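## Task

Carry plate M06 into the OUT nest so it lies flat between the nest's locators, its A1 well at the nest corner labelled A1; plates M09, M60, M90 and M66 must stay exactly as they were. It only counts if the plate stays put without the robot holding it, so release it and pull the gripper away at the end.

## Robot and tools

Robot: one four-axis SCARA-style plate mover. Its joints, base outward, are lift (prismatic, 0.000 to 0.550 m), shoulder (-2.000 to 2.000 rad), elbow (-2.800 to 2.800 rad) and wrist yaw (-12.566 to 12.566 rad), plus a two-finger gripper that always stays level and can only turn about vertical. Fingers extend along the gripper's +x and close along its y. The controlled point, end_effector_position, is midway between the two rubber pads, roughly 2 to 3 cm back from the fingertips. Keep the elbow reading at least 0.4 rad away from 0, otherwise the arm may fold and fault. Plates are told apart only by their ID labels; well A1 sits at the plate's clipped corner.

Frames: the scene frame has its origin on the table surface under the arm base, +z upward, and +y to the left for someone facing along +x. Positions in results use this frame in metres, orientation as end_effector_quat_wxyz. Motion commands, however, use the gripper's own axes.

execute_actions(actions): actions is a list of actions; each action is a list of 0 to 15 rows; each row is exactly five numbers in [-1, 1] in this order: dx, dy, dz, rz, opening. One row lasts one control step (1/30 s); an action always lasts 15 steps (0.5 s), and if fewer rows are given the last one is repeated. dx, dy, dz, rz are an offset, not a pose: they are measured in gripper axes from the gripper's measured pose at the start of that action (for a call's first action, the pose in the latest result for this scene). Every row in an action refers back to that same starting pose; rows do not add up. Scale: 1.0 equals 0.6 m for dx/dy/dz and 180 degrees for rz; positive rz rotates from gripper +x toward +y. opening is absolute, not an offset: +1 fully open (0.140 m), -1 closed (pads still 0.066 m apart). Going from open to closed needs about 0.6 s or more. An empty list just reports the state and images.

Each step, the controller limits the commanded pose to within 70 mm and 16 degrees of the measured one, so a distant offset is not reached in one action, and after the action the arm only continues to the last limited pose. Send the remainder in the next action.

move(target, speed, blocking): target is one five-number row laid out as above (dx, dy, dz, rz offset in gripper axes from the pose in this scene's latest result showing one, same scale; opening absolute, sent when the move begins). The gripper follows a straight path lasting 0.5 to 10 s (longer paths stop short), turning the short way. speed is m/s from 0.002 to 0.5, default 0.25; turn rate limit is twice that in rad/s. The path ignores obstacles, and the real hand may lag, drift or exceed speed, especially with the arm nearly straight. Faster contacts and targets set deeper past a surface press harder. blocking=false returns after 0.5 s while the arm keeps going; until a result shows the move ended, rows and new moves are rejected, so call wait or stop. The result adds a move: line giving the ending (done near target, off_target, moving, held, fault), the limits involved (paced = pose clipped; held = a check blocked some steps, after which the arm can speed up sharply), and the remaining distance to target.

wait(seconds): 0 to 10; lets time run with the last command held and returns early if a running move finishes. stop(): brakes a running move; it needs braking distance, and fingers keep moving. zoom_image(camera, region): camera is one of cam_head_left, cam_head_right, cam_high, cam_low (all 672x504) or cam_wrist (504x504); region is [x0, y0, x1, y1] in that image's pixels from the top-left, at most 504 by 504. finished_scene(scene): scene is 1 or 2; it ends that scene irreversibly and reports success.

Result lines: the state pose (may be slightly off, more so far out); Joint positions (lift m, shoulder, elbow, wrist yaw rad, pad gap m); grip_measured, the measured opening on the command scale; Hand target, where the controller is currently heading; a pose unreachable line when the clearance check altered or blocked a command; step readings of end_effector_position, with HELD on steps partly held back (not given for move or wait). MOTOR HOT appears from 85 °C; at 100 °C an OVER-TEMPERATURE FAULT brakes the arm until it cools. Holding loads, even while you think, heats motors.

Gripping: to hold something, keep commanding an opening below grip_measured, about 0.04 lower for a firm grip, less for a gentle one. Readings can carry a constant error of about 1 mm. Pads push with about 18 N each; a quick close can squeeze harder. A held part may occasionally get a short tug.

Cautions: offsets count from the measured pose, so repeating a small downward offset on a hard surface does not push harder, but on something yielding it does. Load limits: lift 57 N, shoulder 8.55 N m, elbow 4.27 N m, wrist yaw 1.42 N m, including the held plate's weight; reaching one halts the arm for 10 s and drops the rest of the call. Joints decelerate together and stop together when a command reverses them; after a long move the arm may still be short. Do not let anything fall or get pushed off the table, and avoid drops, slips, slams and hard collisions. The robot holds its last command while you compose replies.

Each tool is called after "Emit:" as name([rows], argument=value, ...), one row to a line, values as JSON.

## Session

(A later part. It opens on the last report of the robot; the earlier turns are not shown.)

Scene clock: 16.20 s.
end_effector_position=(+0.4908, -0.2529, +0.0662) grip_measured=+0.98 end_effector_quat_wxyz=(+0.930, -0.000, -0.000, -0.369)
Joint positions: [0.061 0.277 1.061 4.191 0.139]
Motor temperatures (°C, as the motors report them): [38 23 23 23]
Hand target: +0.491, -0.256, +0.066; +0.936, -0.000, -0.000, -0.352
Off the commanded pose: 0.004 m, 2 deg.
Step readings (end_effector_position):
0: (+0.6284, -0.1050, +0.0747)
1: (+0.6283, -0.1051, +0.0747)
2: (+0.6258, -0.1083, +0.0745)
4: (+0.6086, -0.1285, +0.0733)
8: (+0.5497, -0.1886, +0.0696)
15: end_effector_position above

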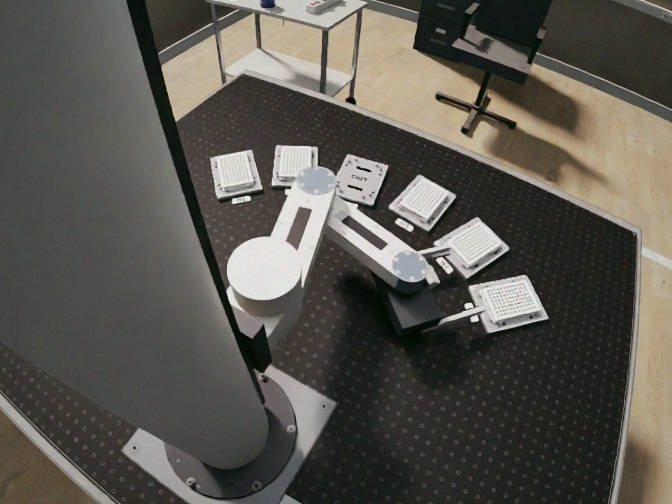

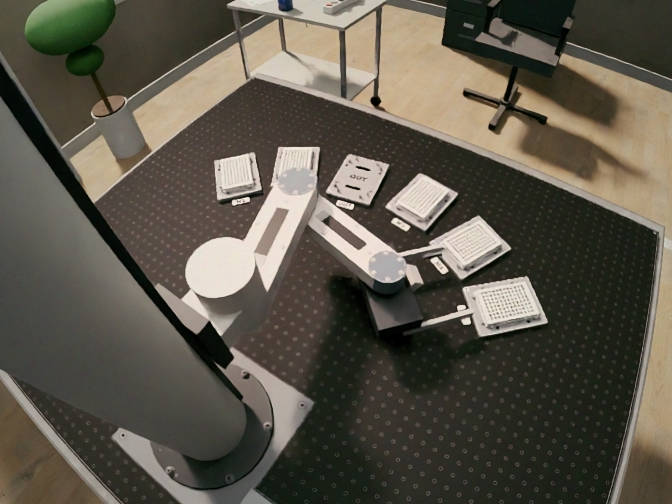

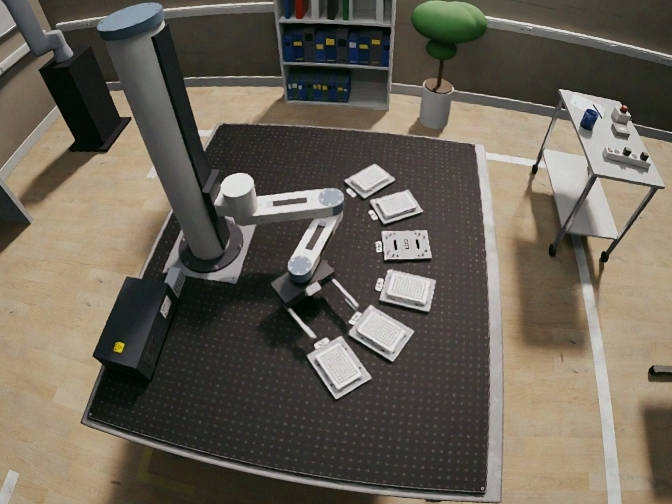

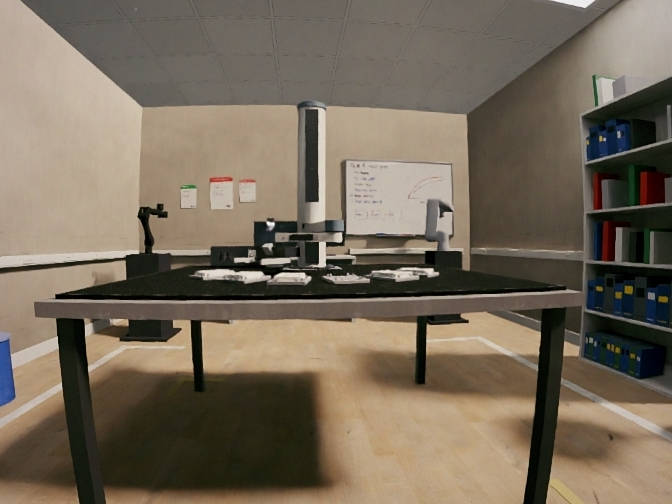

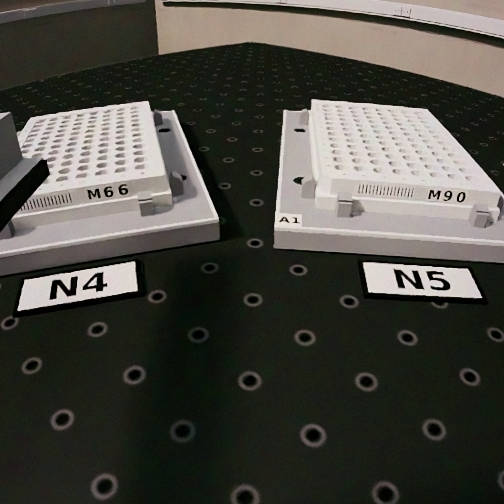

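Emit:
execute_actions(actions=[])

Scene clock: 16.97 s.
end_effector_position=(+0.4913, -0.2565, +0.0660) grip_measured=+0.98 end_effector_quat_wxyz=(+0.936, -0.000, -0.000, -0.353)
Joint positions: [0.061 0.246 1.07  4.246 0.139]
Motor temperatures (°C, as the motors report them): [38 23 23 23]
Hand target: +0.491, -0.256, +0.066; +0.936, -0.000, -0.000, -0.352
Off the commanded pose: 0.001 m, 0 deg.

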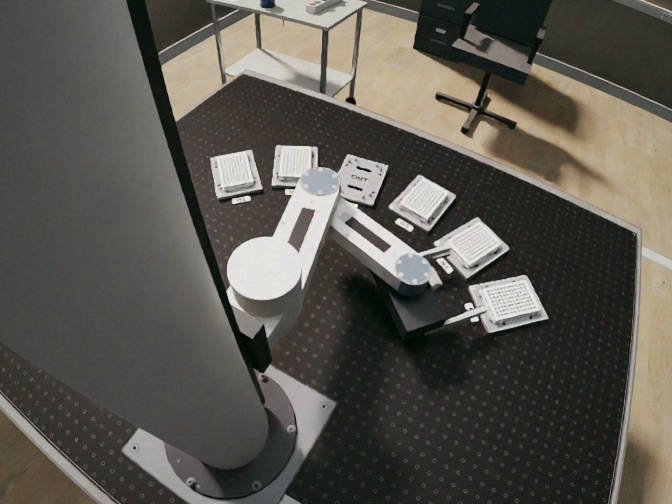

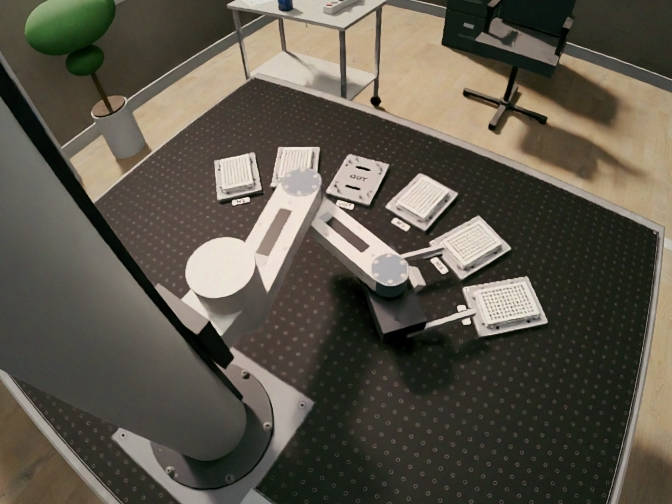

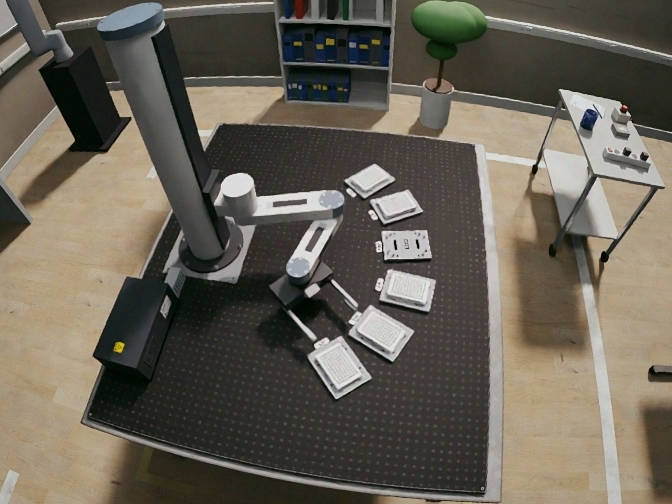

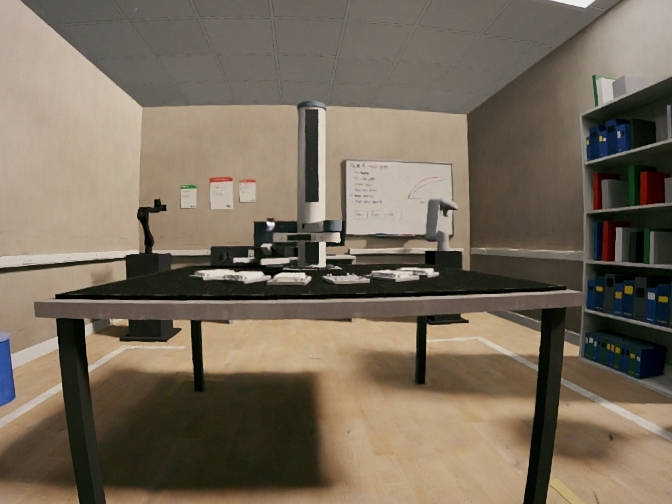

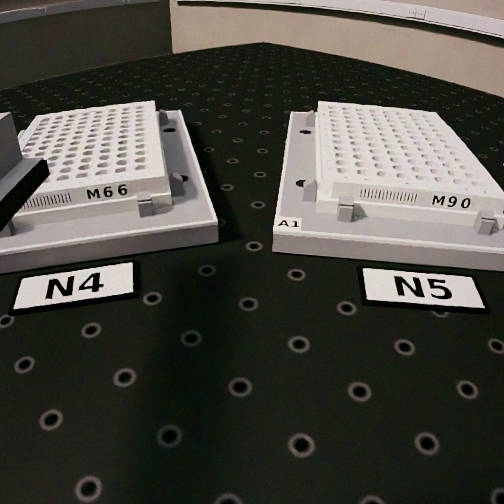

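Emit:
execute_actions([
  [[-0.0073,0.1408,0,0.0574,1],[-0.0073,0.1408,0,0.0574,1],[-0.0082,0.146,0,0.0599,1],[-0.0108,0.1603,0,0.0667,1],[-0.0163,0.187,0,0.0795,1],[-0.0245,0.2195,0,0.0952,1],[-0.0348,0.2528,0,0.1114,1],[-0.0467,0.2857,0,0.1276,1],[-0.0603,0.3182,0,0.1438,1],[-0.0757,0.3497,0,0.16,1],[-0.0925,0.3808,0,0.1761,1],[-0.1105,0.4103,0,0.1918,1],[-0.13,0.439,0,0.2076,1],[-0.1517,0.4675,0,0.2237,1],[-0.1738,0.4943,0,0.2394,1]],
  [[-0.0053,0.1413,0,0.0539,1],[-0.0113,0.1777,0,0.0706,1],[-0.019,0.2137,0,0.0867,1],[-0.0285,0.249,0,0.1028,1],[-0.0398,0.2838,0,0.1194,1],[-0.053,0.3183,0,0.1356,1],[-0.068,0.3522,0,0.1517,1],[-0.084,0.3843,0,0.1672,1],[-0.1023,0.417,0,0.1833,1],[-0.1215,0.4477,0,0.1994,1],[-0.1423,0.4775,0,0.215,1],[-0.1655,0.5073,0,0.2311,1],[-0.1893,0.535,0,0.2467,1],[-0.2138,0.5608,0,0.2639,1],[-0.244,0.5898,0,0.2833,1]],
])

Scene clock: 21.43 s.
end_effector_position=(+0.5504, +0.1239, +0.0660) grip_measured=+0.98 end_effector_quat_wxyz=(+0.958, -0.000, -0.000, +0.288)
Joint positions: [0.061 1.093 1.049 4.724 0.139]
Motor temperatures (°C, as the motors report them): [38 23 23 23]
Hand target: +0.527, +0.167, +0.066; +0.929, -0.000, -0.000, +0.371
Off the commanded pose: 0.167 m, 10 deg; position clipped at the last step of the last action.
Step readings (end_effector_position; steps 1 to 15: 1st action; 16 to 30: 2nd action):
0: (+0.4913, -0.2565, +0.0660)
1: (+0.4914, -0.2564, +0.0660)
2: (+0.4927, -0.2548, +0.0660)
4: (+0.5013, -0.2446, +0.0660)
8: (+0.5331, -0.1991, +0.0660)
15: (+0.5762, -0.0959, +0.0660)
16: (+0.5800, -0.0806, +0.0660)
17: (+0.5824, -0.0655, +0.0660)
19: (+0.5847, -0.0364, +0.0660)
23: (+0.5802, +0.0217, +0.0660)
30: end_effector_position above

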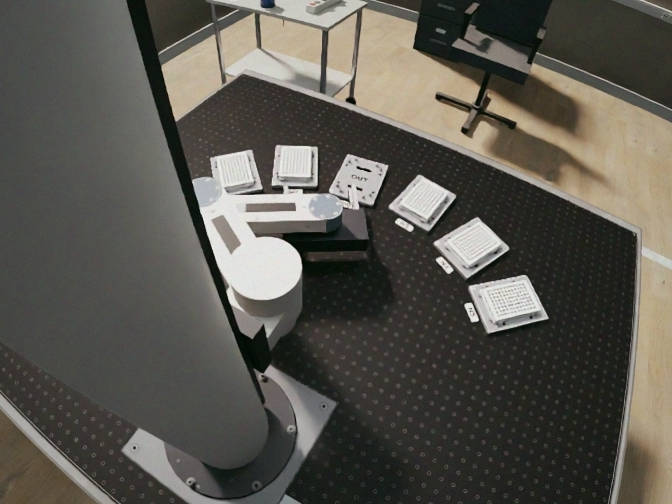

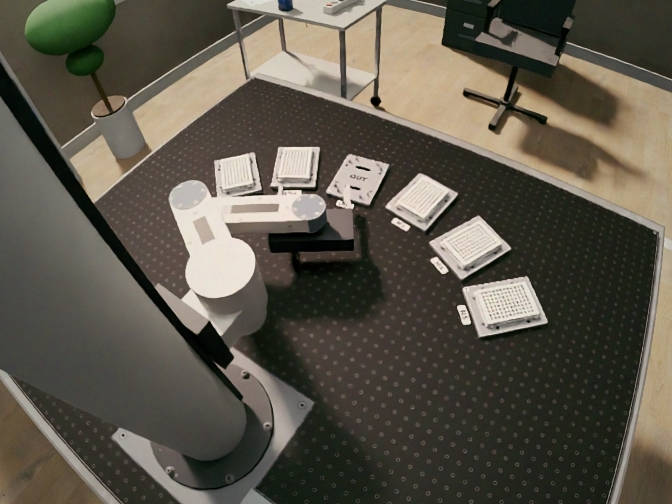

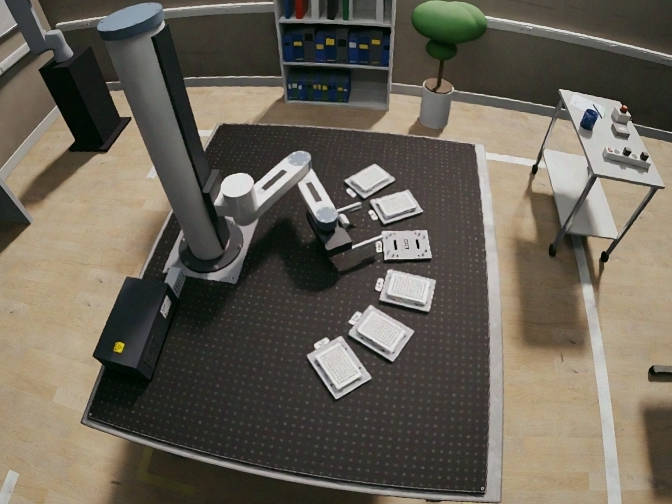

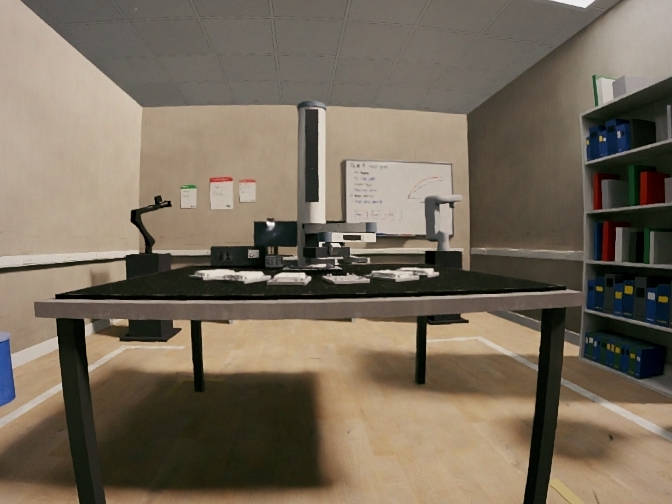

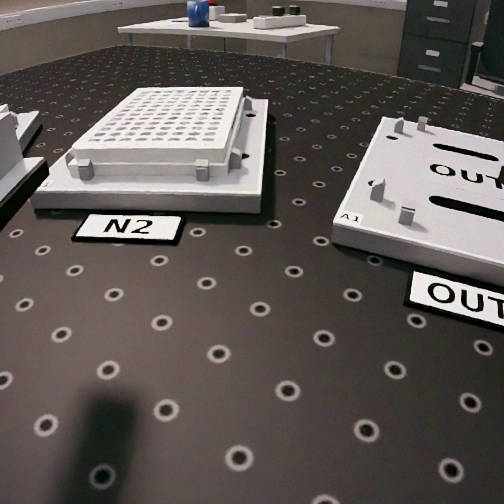

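Emit:
execute_actions([
  [[0.152,0.362,-0.0167,0.0755,1]],
])

Scene clock: 22.30 s.
end_effector_position=(+0.4956, +0.3313, +0.0571) grip_measured=+0.98 end_effector_quat_wxyz=(+0.908, -0.000, -0.000, +0.419)
Joint positions: [0.052 1.585 1.325 4.237 0.139]
Motor temperatures (°C, as the motors report them): [38 23 23 23]
Hand target: +0.499, +0.352, +0.056; +0.913, -0.000, -0.000, +0.408
Off the commanded pose: 0.027 m, 2 deg.
Step readings (end_effector_position):
0: (+0.5274, +0.1675, +0.0660)
1: (+0.5275, +0.1675, +0.0660)
2: (+0.5272, +0.1690, +0.0659)
4: (+0.5256, +0.1792, +0.0654)
8: (+0.5148, +0.2258, +0.0628)
15: end_effector_position above

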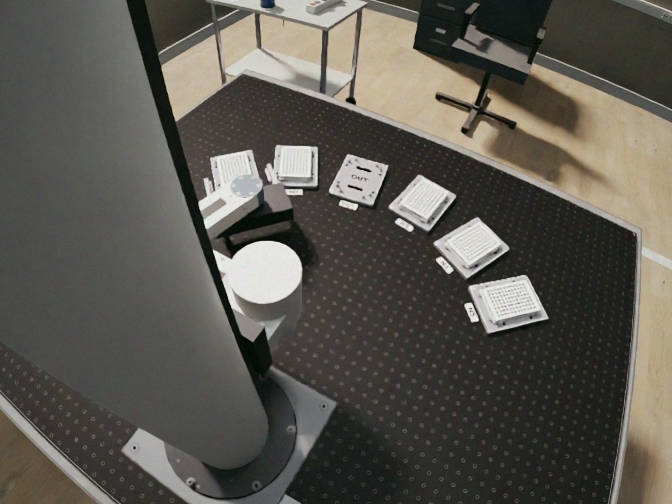

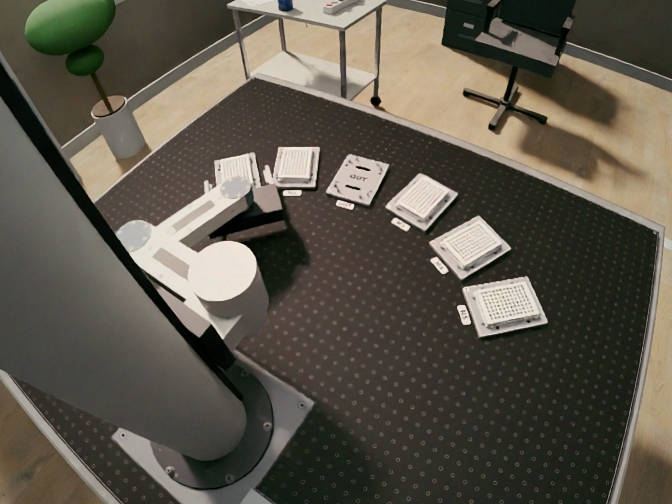

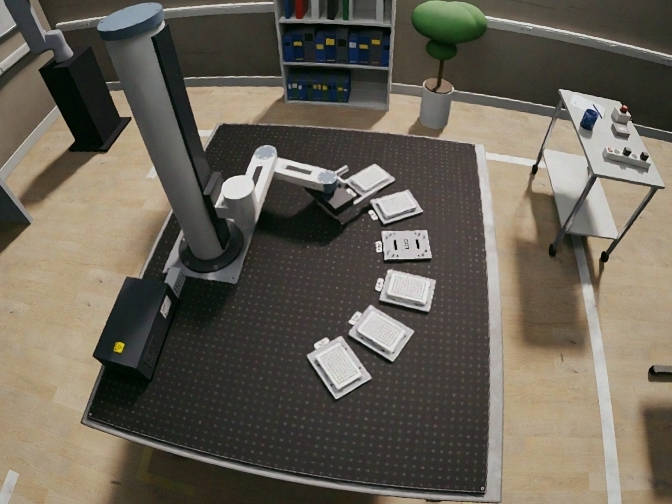

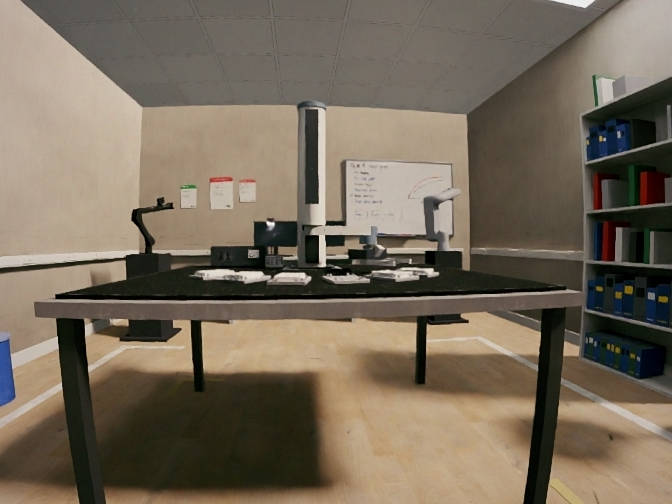

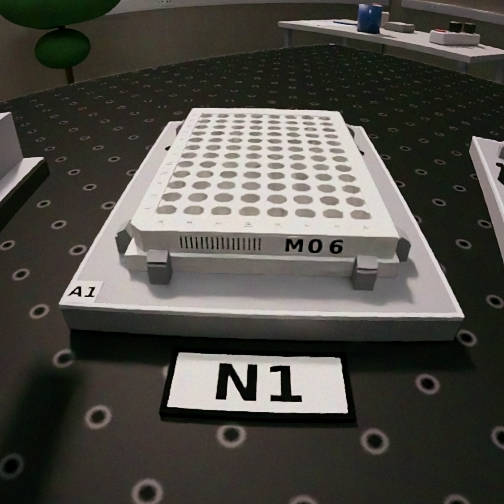

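Emit:
zoom_image(camera="cam_wrist", region=[60, 170, 260, 320])

Emit:
zoom_image(camera="cam_wrist", region=[260, 90, 470, 320])

Region (60, 170, 260, 320) of cam_wrist's 504x504 image, scaled by 2.520, with more detail than that image has; it fills the top 378 rows of this view, and the rest is white.

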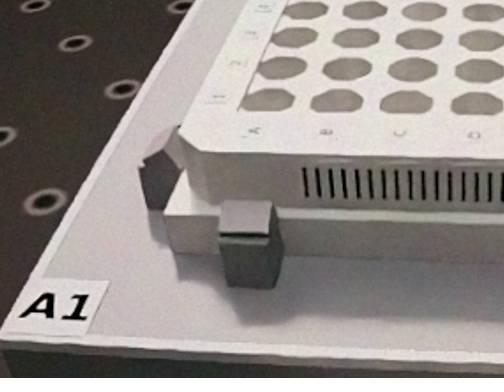

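Region (260, 90, 470, 320) of cam_wrist's 504x504 image, scaled by 2.191, with more detail than that image has; it fills the left 460 columns of this view, and the rest is white.

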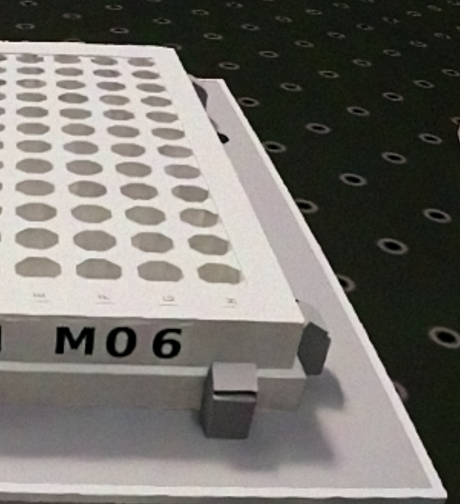

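Emit:
execute_actions(actions=[])

Scene clock: 22.70 s.
end_effector_position=(+0.4994, +0.3521, +0.0560) grip_measured=+0.98 end_effector_quat_wxyz=(+0.913, -0.000, -0.000, +0.408)
Joint positions: [0.051 1.595 1.412 4.115 0.139]
Motor temperatures (°C, as the motors report them): [38 23 23 23]
Hand target: +0.499, +0.352, +0.056; +0.913, -0.000, -0.000, +0.408
Off the commanded pose: 0.008 m, 1 deg.

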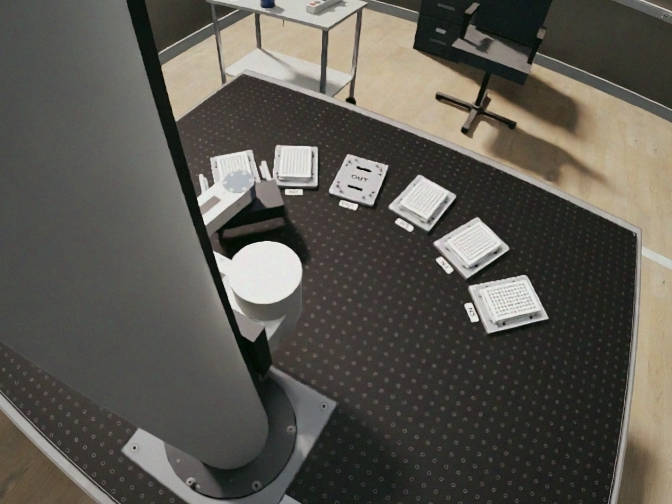

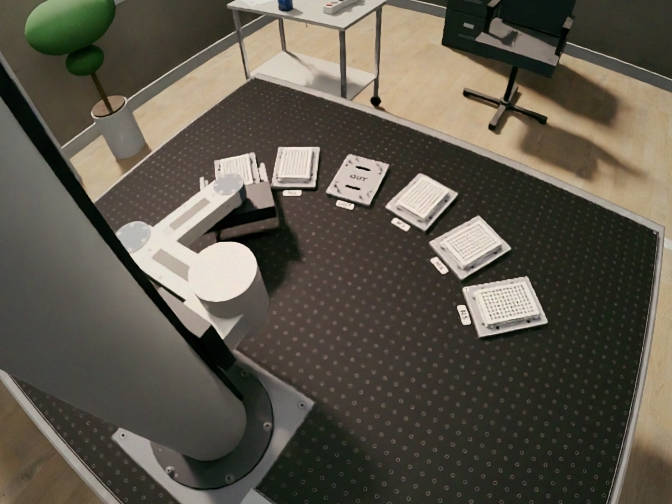

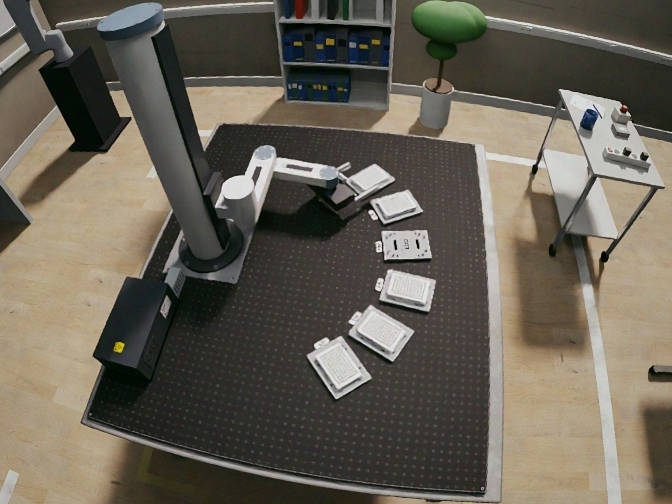

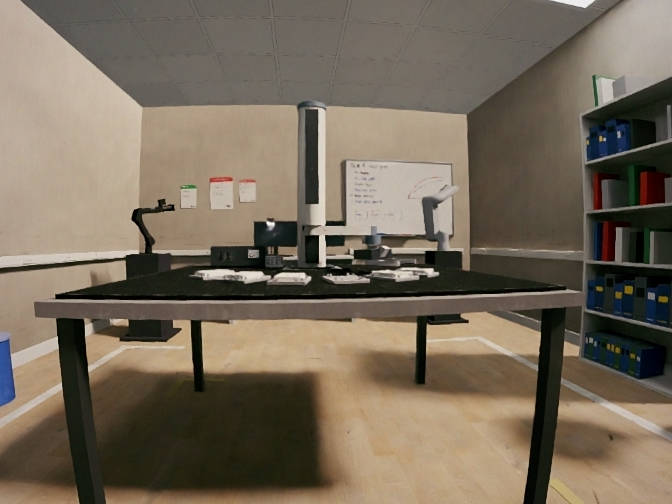

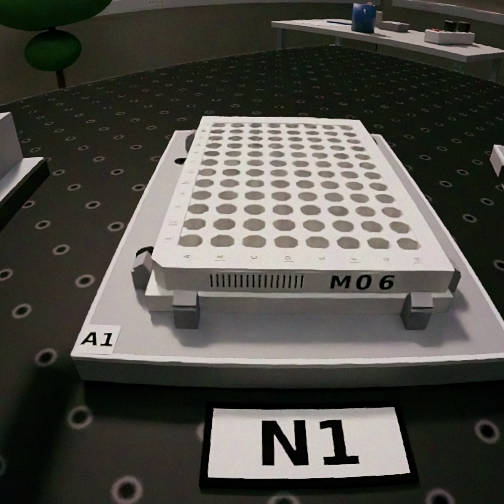

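Emit:
zoom_image(camera="cam_wrist", region=[125, 220, 245, 340])

Emit:
zoom_image(camera="cam_wrist", region=[360, 220, 480, 340])

Emit:
zoom_image(camera="cam_wrist", region=[165, 105, 255, 175])

Emit:
zoom_image(camera="cam_wrist", region=[305, 105, 395, 175])

Region (125, 220, 245, 340) of cam_wrist's 504x504 image, scaled by 4.200, with more detail than that image has.

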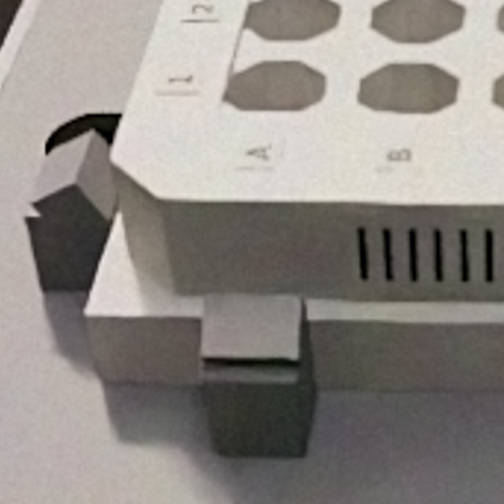

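Region (360, 220, 480, 340) of cam_wrist's 504x504 image, scaled by 4.200, with more detail than that image has.

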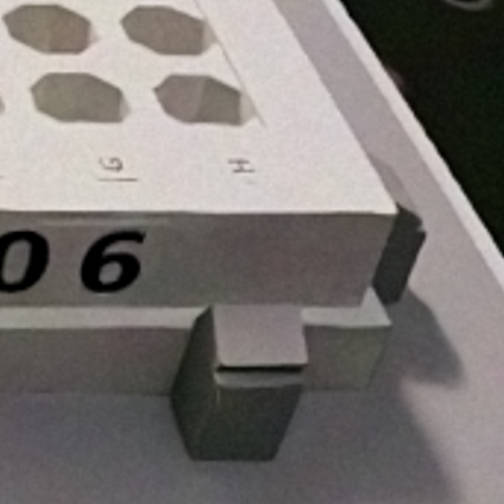

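Region (165, 105, 255, 175) of cam_wrist's 504x504 image, scaled by 5.600, with more detail than that image has.

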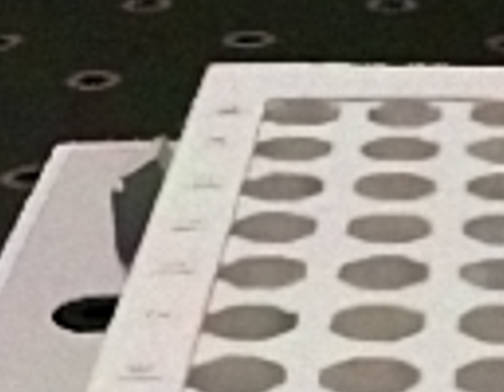

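Region (305, 105, 395, 175) of cam_wrist's 504x504 image, scaled by 5.600, with more detail than that image has.

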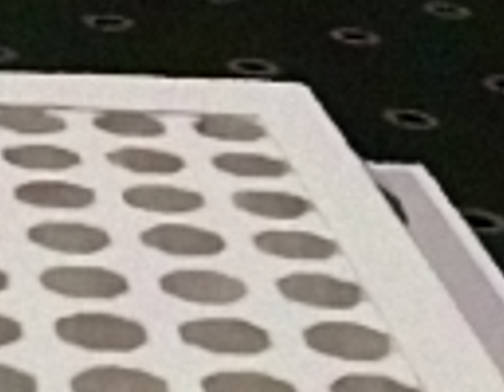

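Emit:
execute_actions([
  [[0.06317,-0.01067,-0.03567,-0.005,0.1],[0.06317,-0.01067,-0.03567,-0.005,0.1],[0.06317,-0.01067,-0.03567,-0.005,0.1],[0.06317,-0.01067,-0.03567,-0.005,0.1],[0.06317,-0.01067,-0.03567,-0.005,0.1],[0.06317,-0.01067,-0.03567,-0.005,0.1],[0.06317,-0.01067,-0.03567,-0.005,0.1],[0.06317,-0.01067,-0.03567,-0.005,0.1],[0.06317,-0.01067,-0.03567,-0.005,-0.1],[0.06317,-0.01067,-0.03567,-0.005,-0.1],[0.06317,-0.01067,-0.03567,-0.005,-0.4]],
])

Scene clock: 25.07 s.
end_effector_position=(+0.5295, +0.3761, +0.0345) grip_measured=-0.40 end_effector_quat_wxyz=(+0.916, -0.000, -0.000, +0.401)
Joint positions: [0.03  1.501 1.616 3.991 0.088]
Motor temperatures (°C, as the motors report them): [38 23 23 23]
Hand target: +0.529, +0.376, +0.035; +0.916, -0.000, -0.000, +0.401
Off the commanded pose: 0.000 m, 0 deg.
Step readings (end_effector_position):
0: (+0.4994, +0.3521, +0.0560)
1: (+0.4995, +0.3522, +0.0559)
2: (+0.5010, +0.3535, +0.0547)
4: (+0.5098, +0.3606, +0.0467)
8: (+0.5279, +0.3748, +0.0342)
15: end_effector_position above

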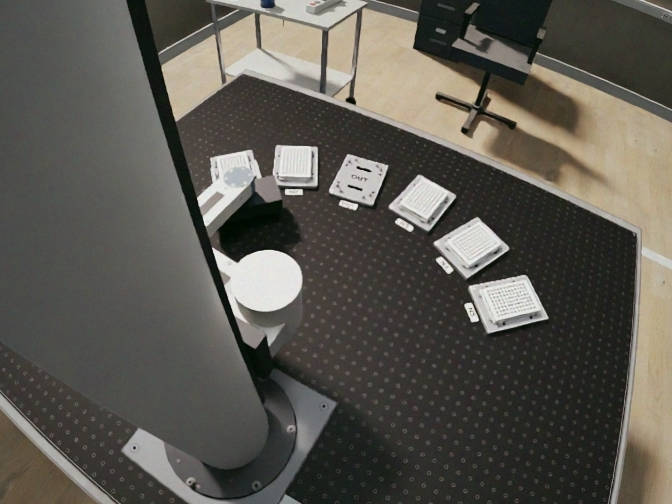

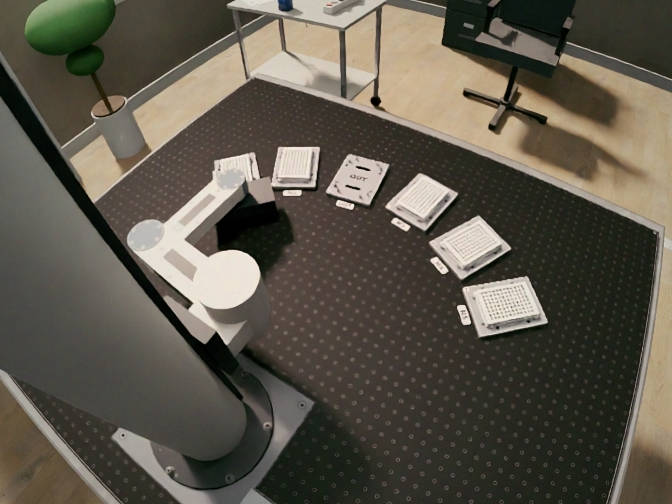

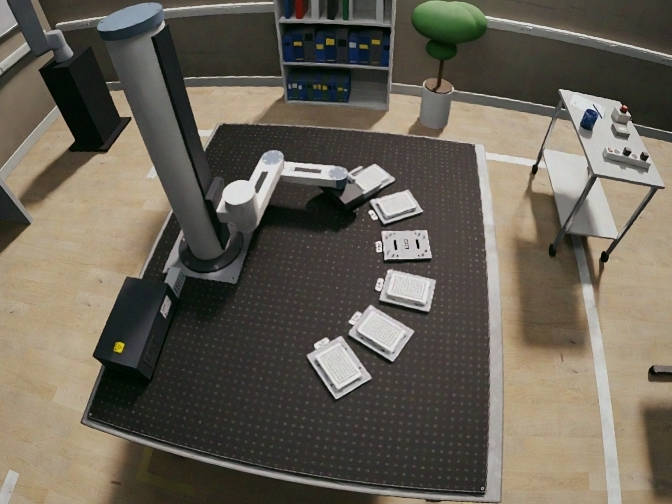

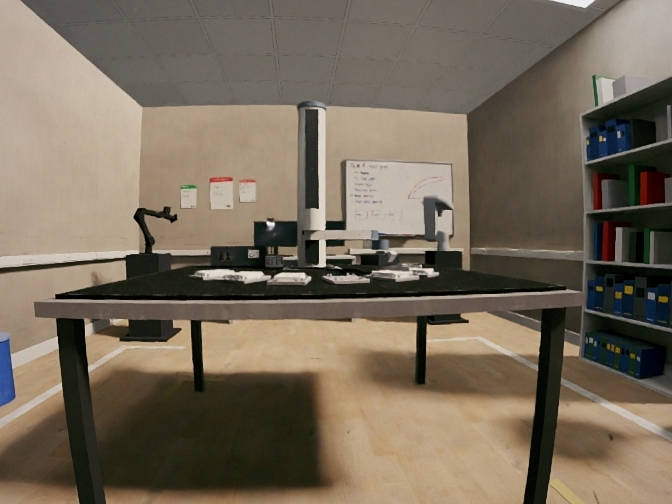

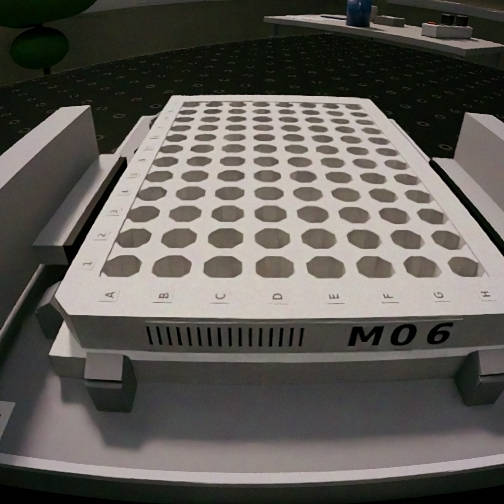

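Emit:
zoom_image(camera="cam_wrist", region=[20, 85, 200, 265])

Emit:
zoom_image(camera="cam_wrist", region=[344, 85, 504, 245])

Emit:
zoom_image(camera="cam_wrist", region=[20, 250, 190, 420])

Emit:
zoom_image(camera="cam_wrist", region=[334, 250, 504, 420])

Region (20, 85, 200, 265) of cam_wrist's 504x504 image, scaled by 2.800, with more detail than that image has.

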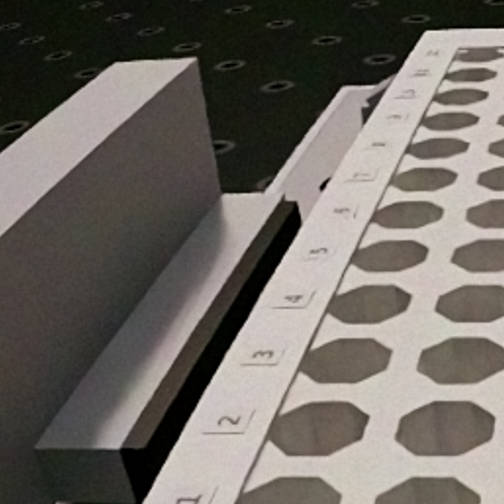

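Region (344, 85, 504, 245) of cam_wrist's 504x504 image, scaled by 3.150, with more detail than that image has.

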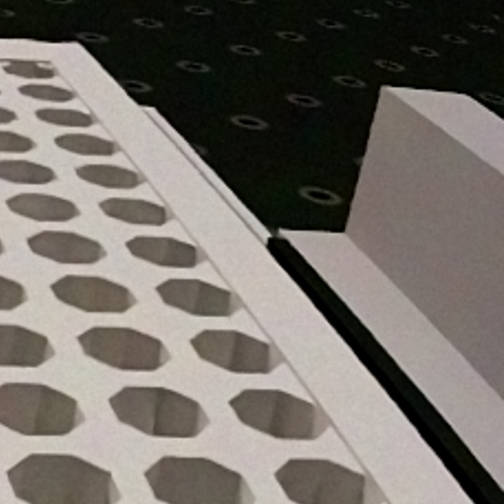

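Region (20, 250, 190, 420) of cam_wrist's 504x504 image, scaled by 2.965, with more detail than that image has.

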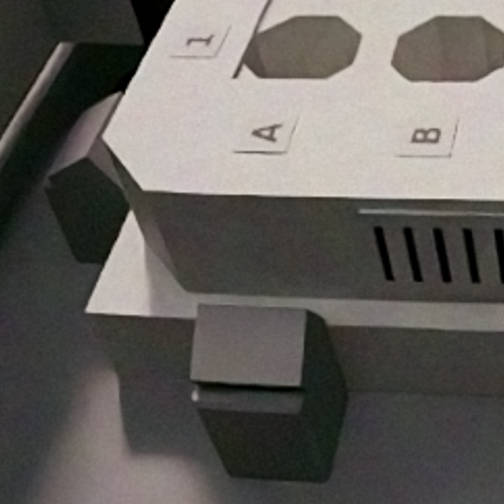

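Region (334, 250, 504, 420) of cam_wrist's 504x504 image, scaled by 2.965, with more detail than that image has.

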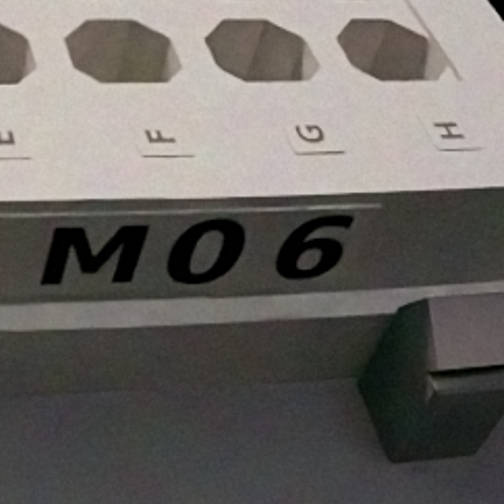

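Emit:
zoom_image(camera="cam_wrist", region=[95, 140, 155, 200])

Emit:
zoom_image(camera="cam_wrist", region=[405, 140, 465, 200])

Emit:
zoom_image(camera="cam_wrist", region=[40, 215, 100, 275])

Emit:
zoom_image(camera="cam_wrist", region=[444, 200, 504, 260])

Emit:
zoom_image(camera="cam_wrist", region=[150, 85, 210, 125])

Emit:
zoom_image(camera="cam_wrist", region=[340, 85, 400, 125])

Region (95, 140, 155, 200) of cam_wrist's 504x504 image, scaled by 8.400, with more detail than that image has.

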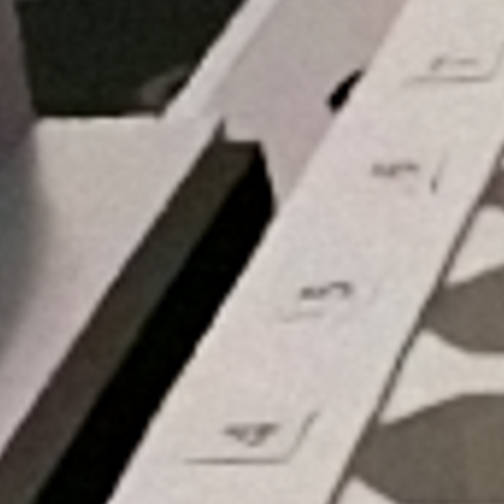

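Region (405, 140, 465, 200) of cam_wrist's 504x504 image, scaled by 8.400, with more detail than that image has.

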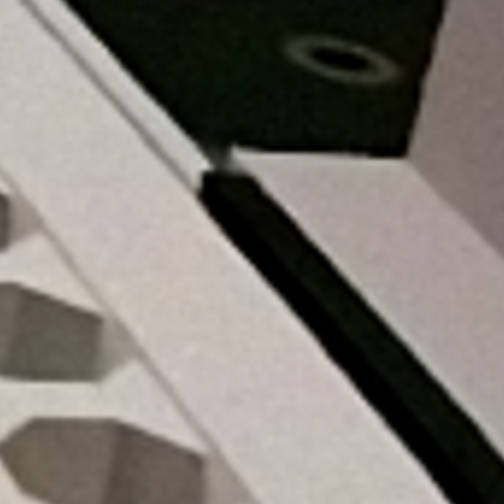

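Region (40, 215, 100, 275) of cam_wrist's 504x504 image, scaled by 8.400, with more detail than that image has.

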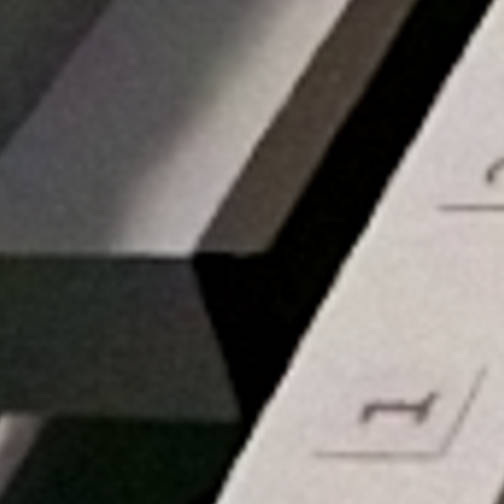

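Region (444, 200, 504, 260) of cam_wrist's 504x504 image, scaled by 8.400, with more detail than that image has.

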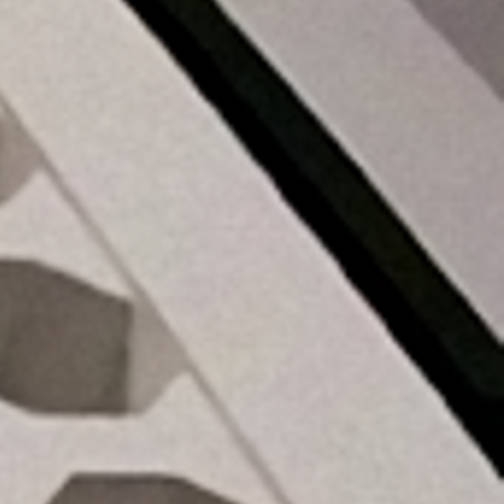

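Region (150, 85, 210, 125) of cam_wrist's 504x504 image, scaled by 8.400, with more detail than that image has.

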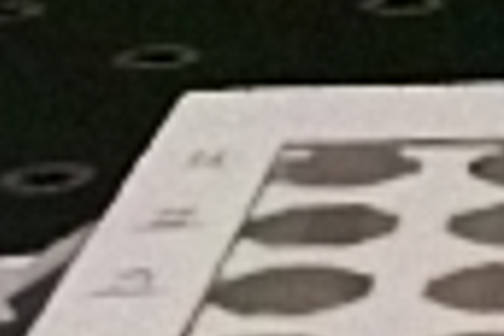

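Region (340, 85, 400, 125) of cam_wrist's 504x504 image, scaled by 8.400, with more detail than that image has.

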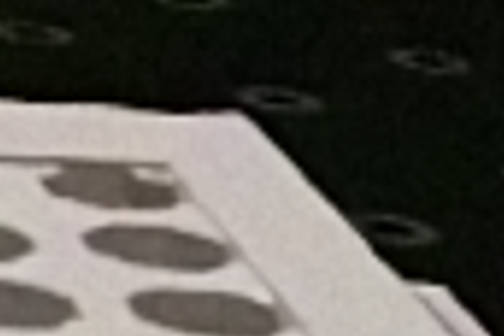

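Emit:
execute_actions([
  [[0,-0.00015,0,0,-0.5],[0,-0.00015,0,0,-0.545],[0,-0.00015,0,0,-0.565],[0,-0.00015,0,0,-0.58],[0,-0.00015,0,0,-0.595],[0,-0.00015,0,0,-0.61],[0,-0.00015,0,0,-0.625],[0,-0.00015,0,0,-0.64],[0,-0.00015,0,0,-0.64],[0,-0.00015,0.01917,0,-0.64]],
])

Scene clock: 27.33 s.
end_effector_position=(+0.5296, +0.3760, +0.0464) grip_measured=-0.59 end_effector_quat_wxyz=(+0.916, -0.000, -0.000, +0.401)
Joint positions: [0.041 1.501 1.616 3.991 0.081]
Motor temperatures (°C, as the motors report them): [38 23 23 23]
Hand target: +0.530, +0.376, +0.046; +0.916, -0.000, -0.000, +0.401
Off the commanded pose: 0.000 m, 0 deg.
Step readings (end_effector_position):
0: (+0.5295, +0.3761, +0.0345)
1: (+0.5295, +0.3761, +0.0345)
2: (+0.5296, +0.3760, +0.0345)
4: (+0.5296, +0.3760, +0.0345)
8: (+0.5296, +0.3760, +0.0345)
15: end_effector_position above

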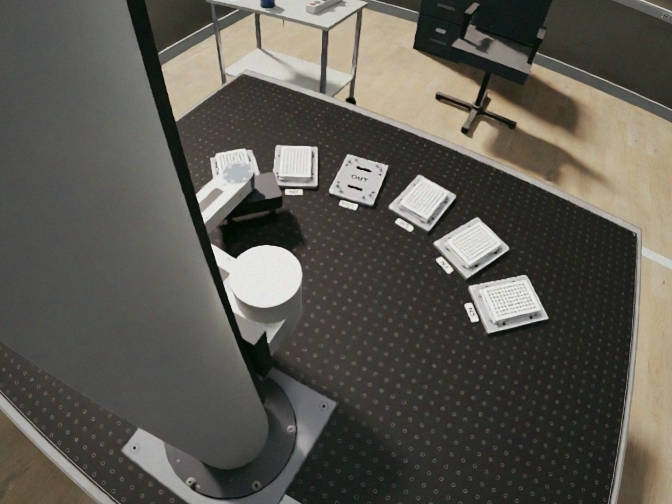

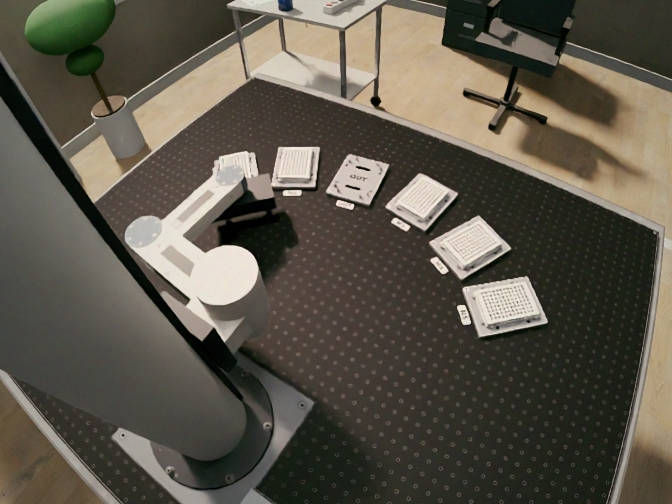

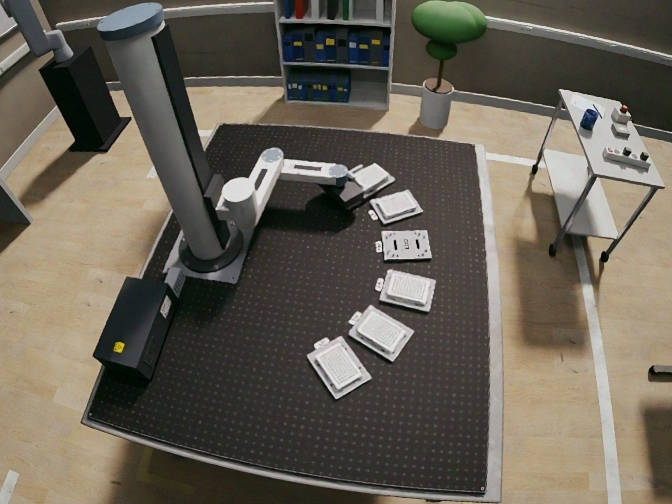

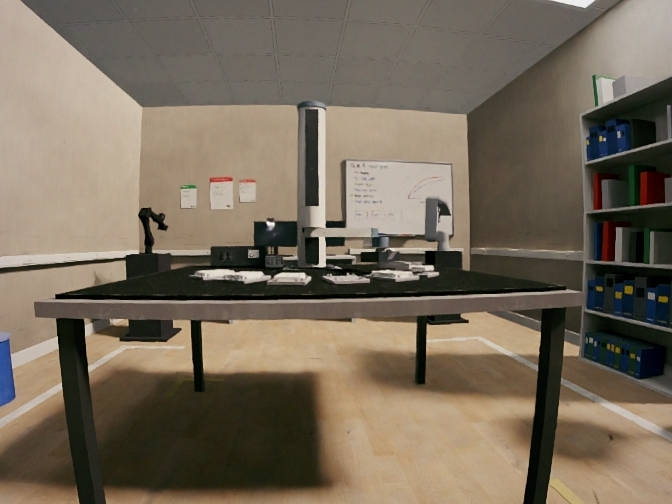

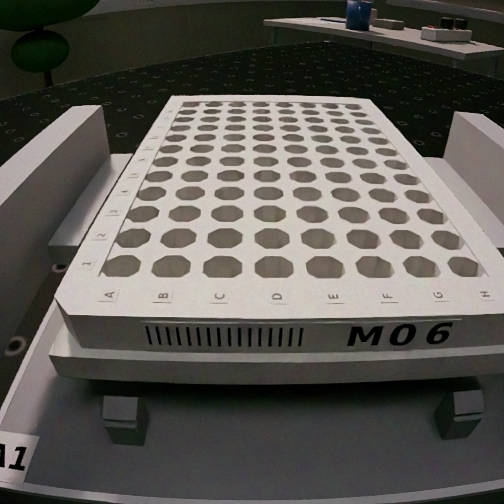

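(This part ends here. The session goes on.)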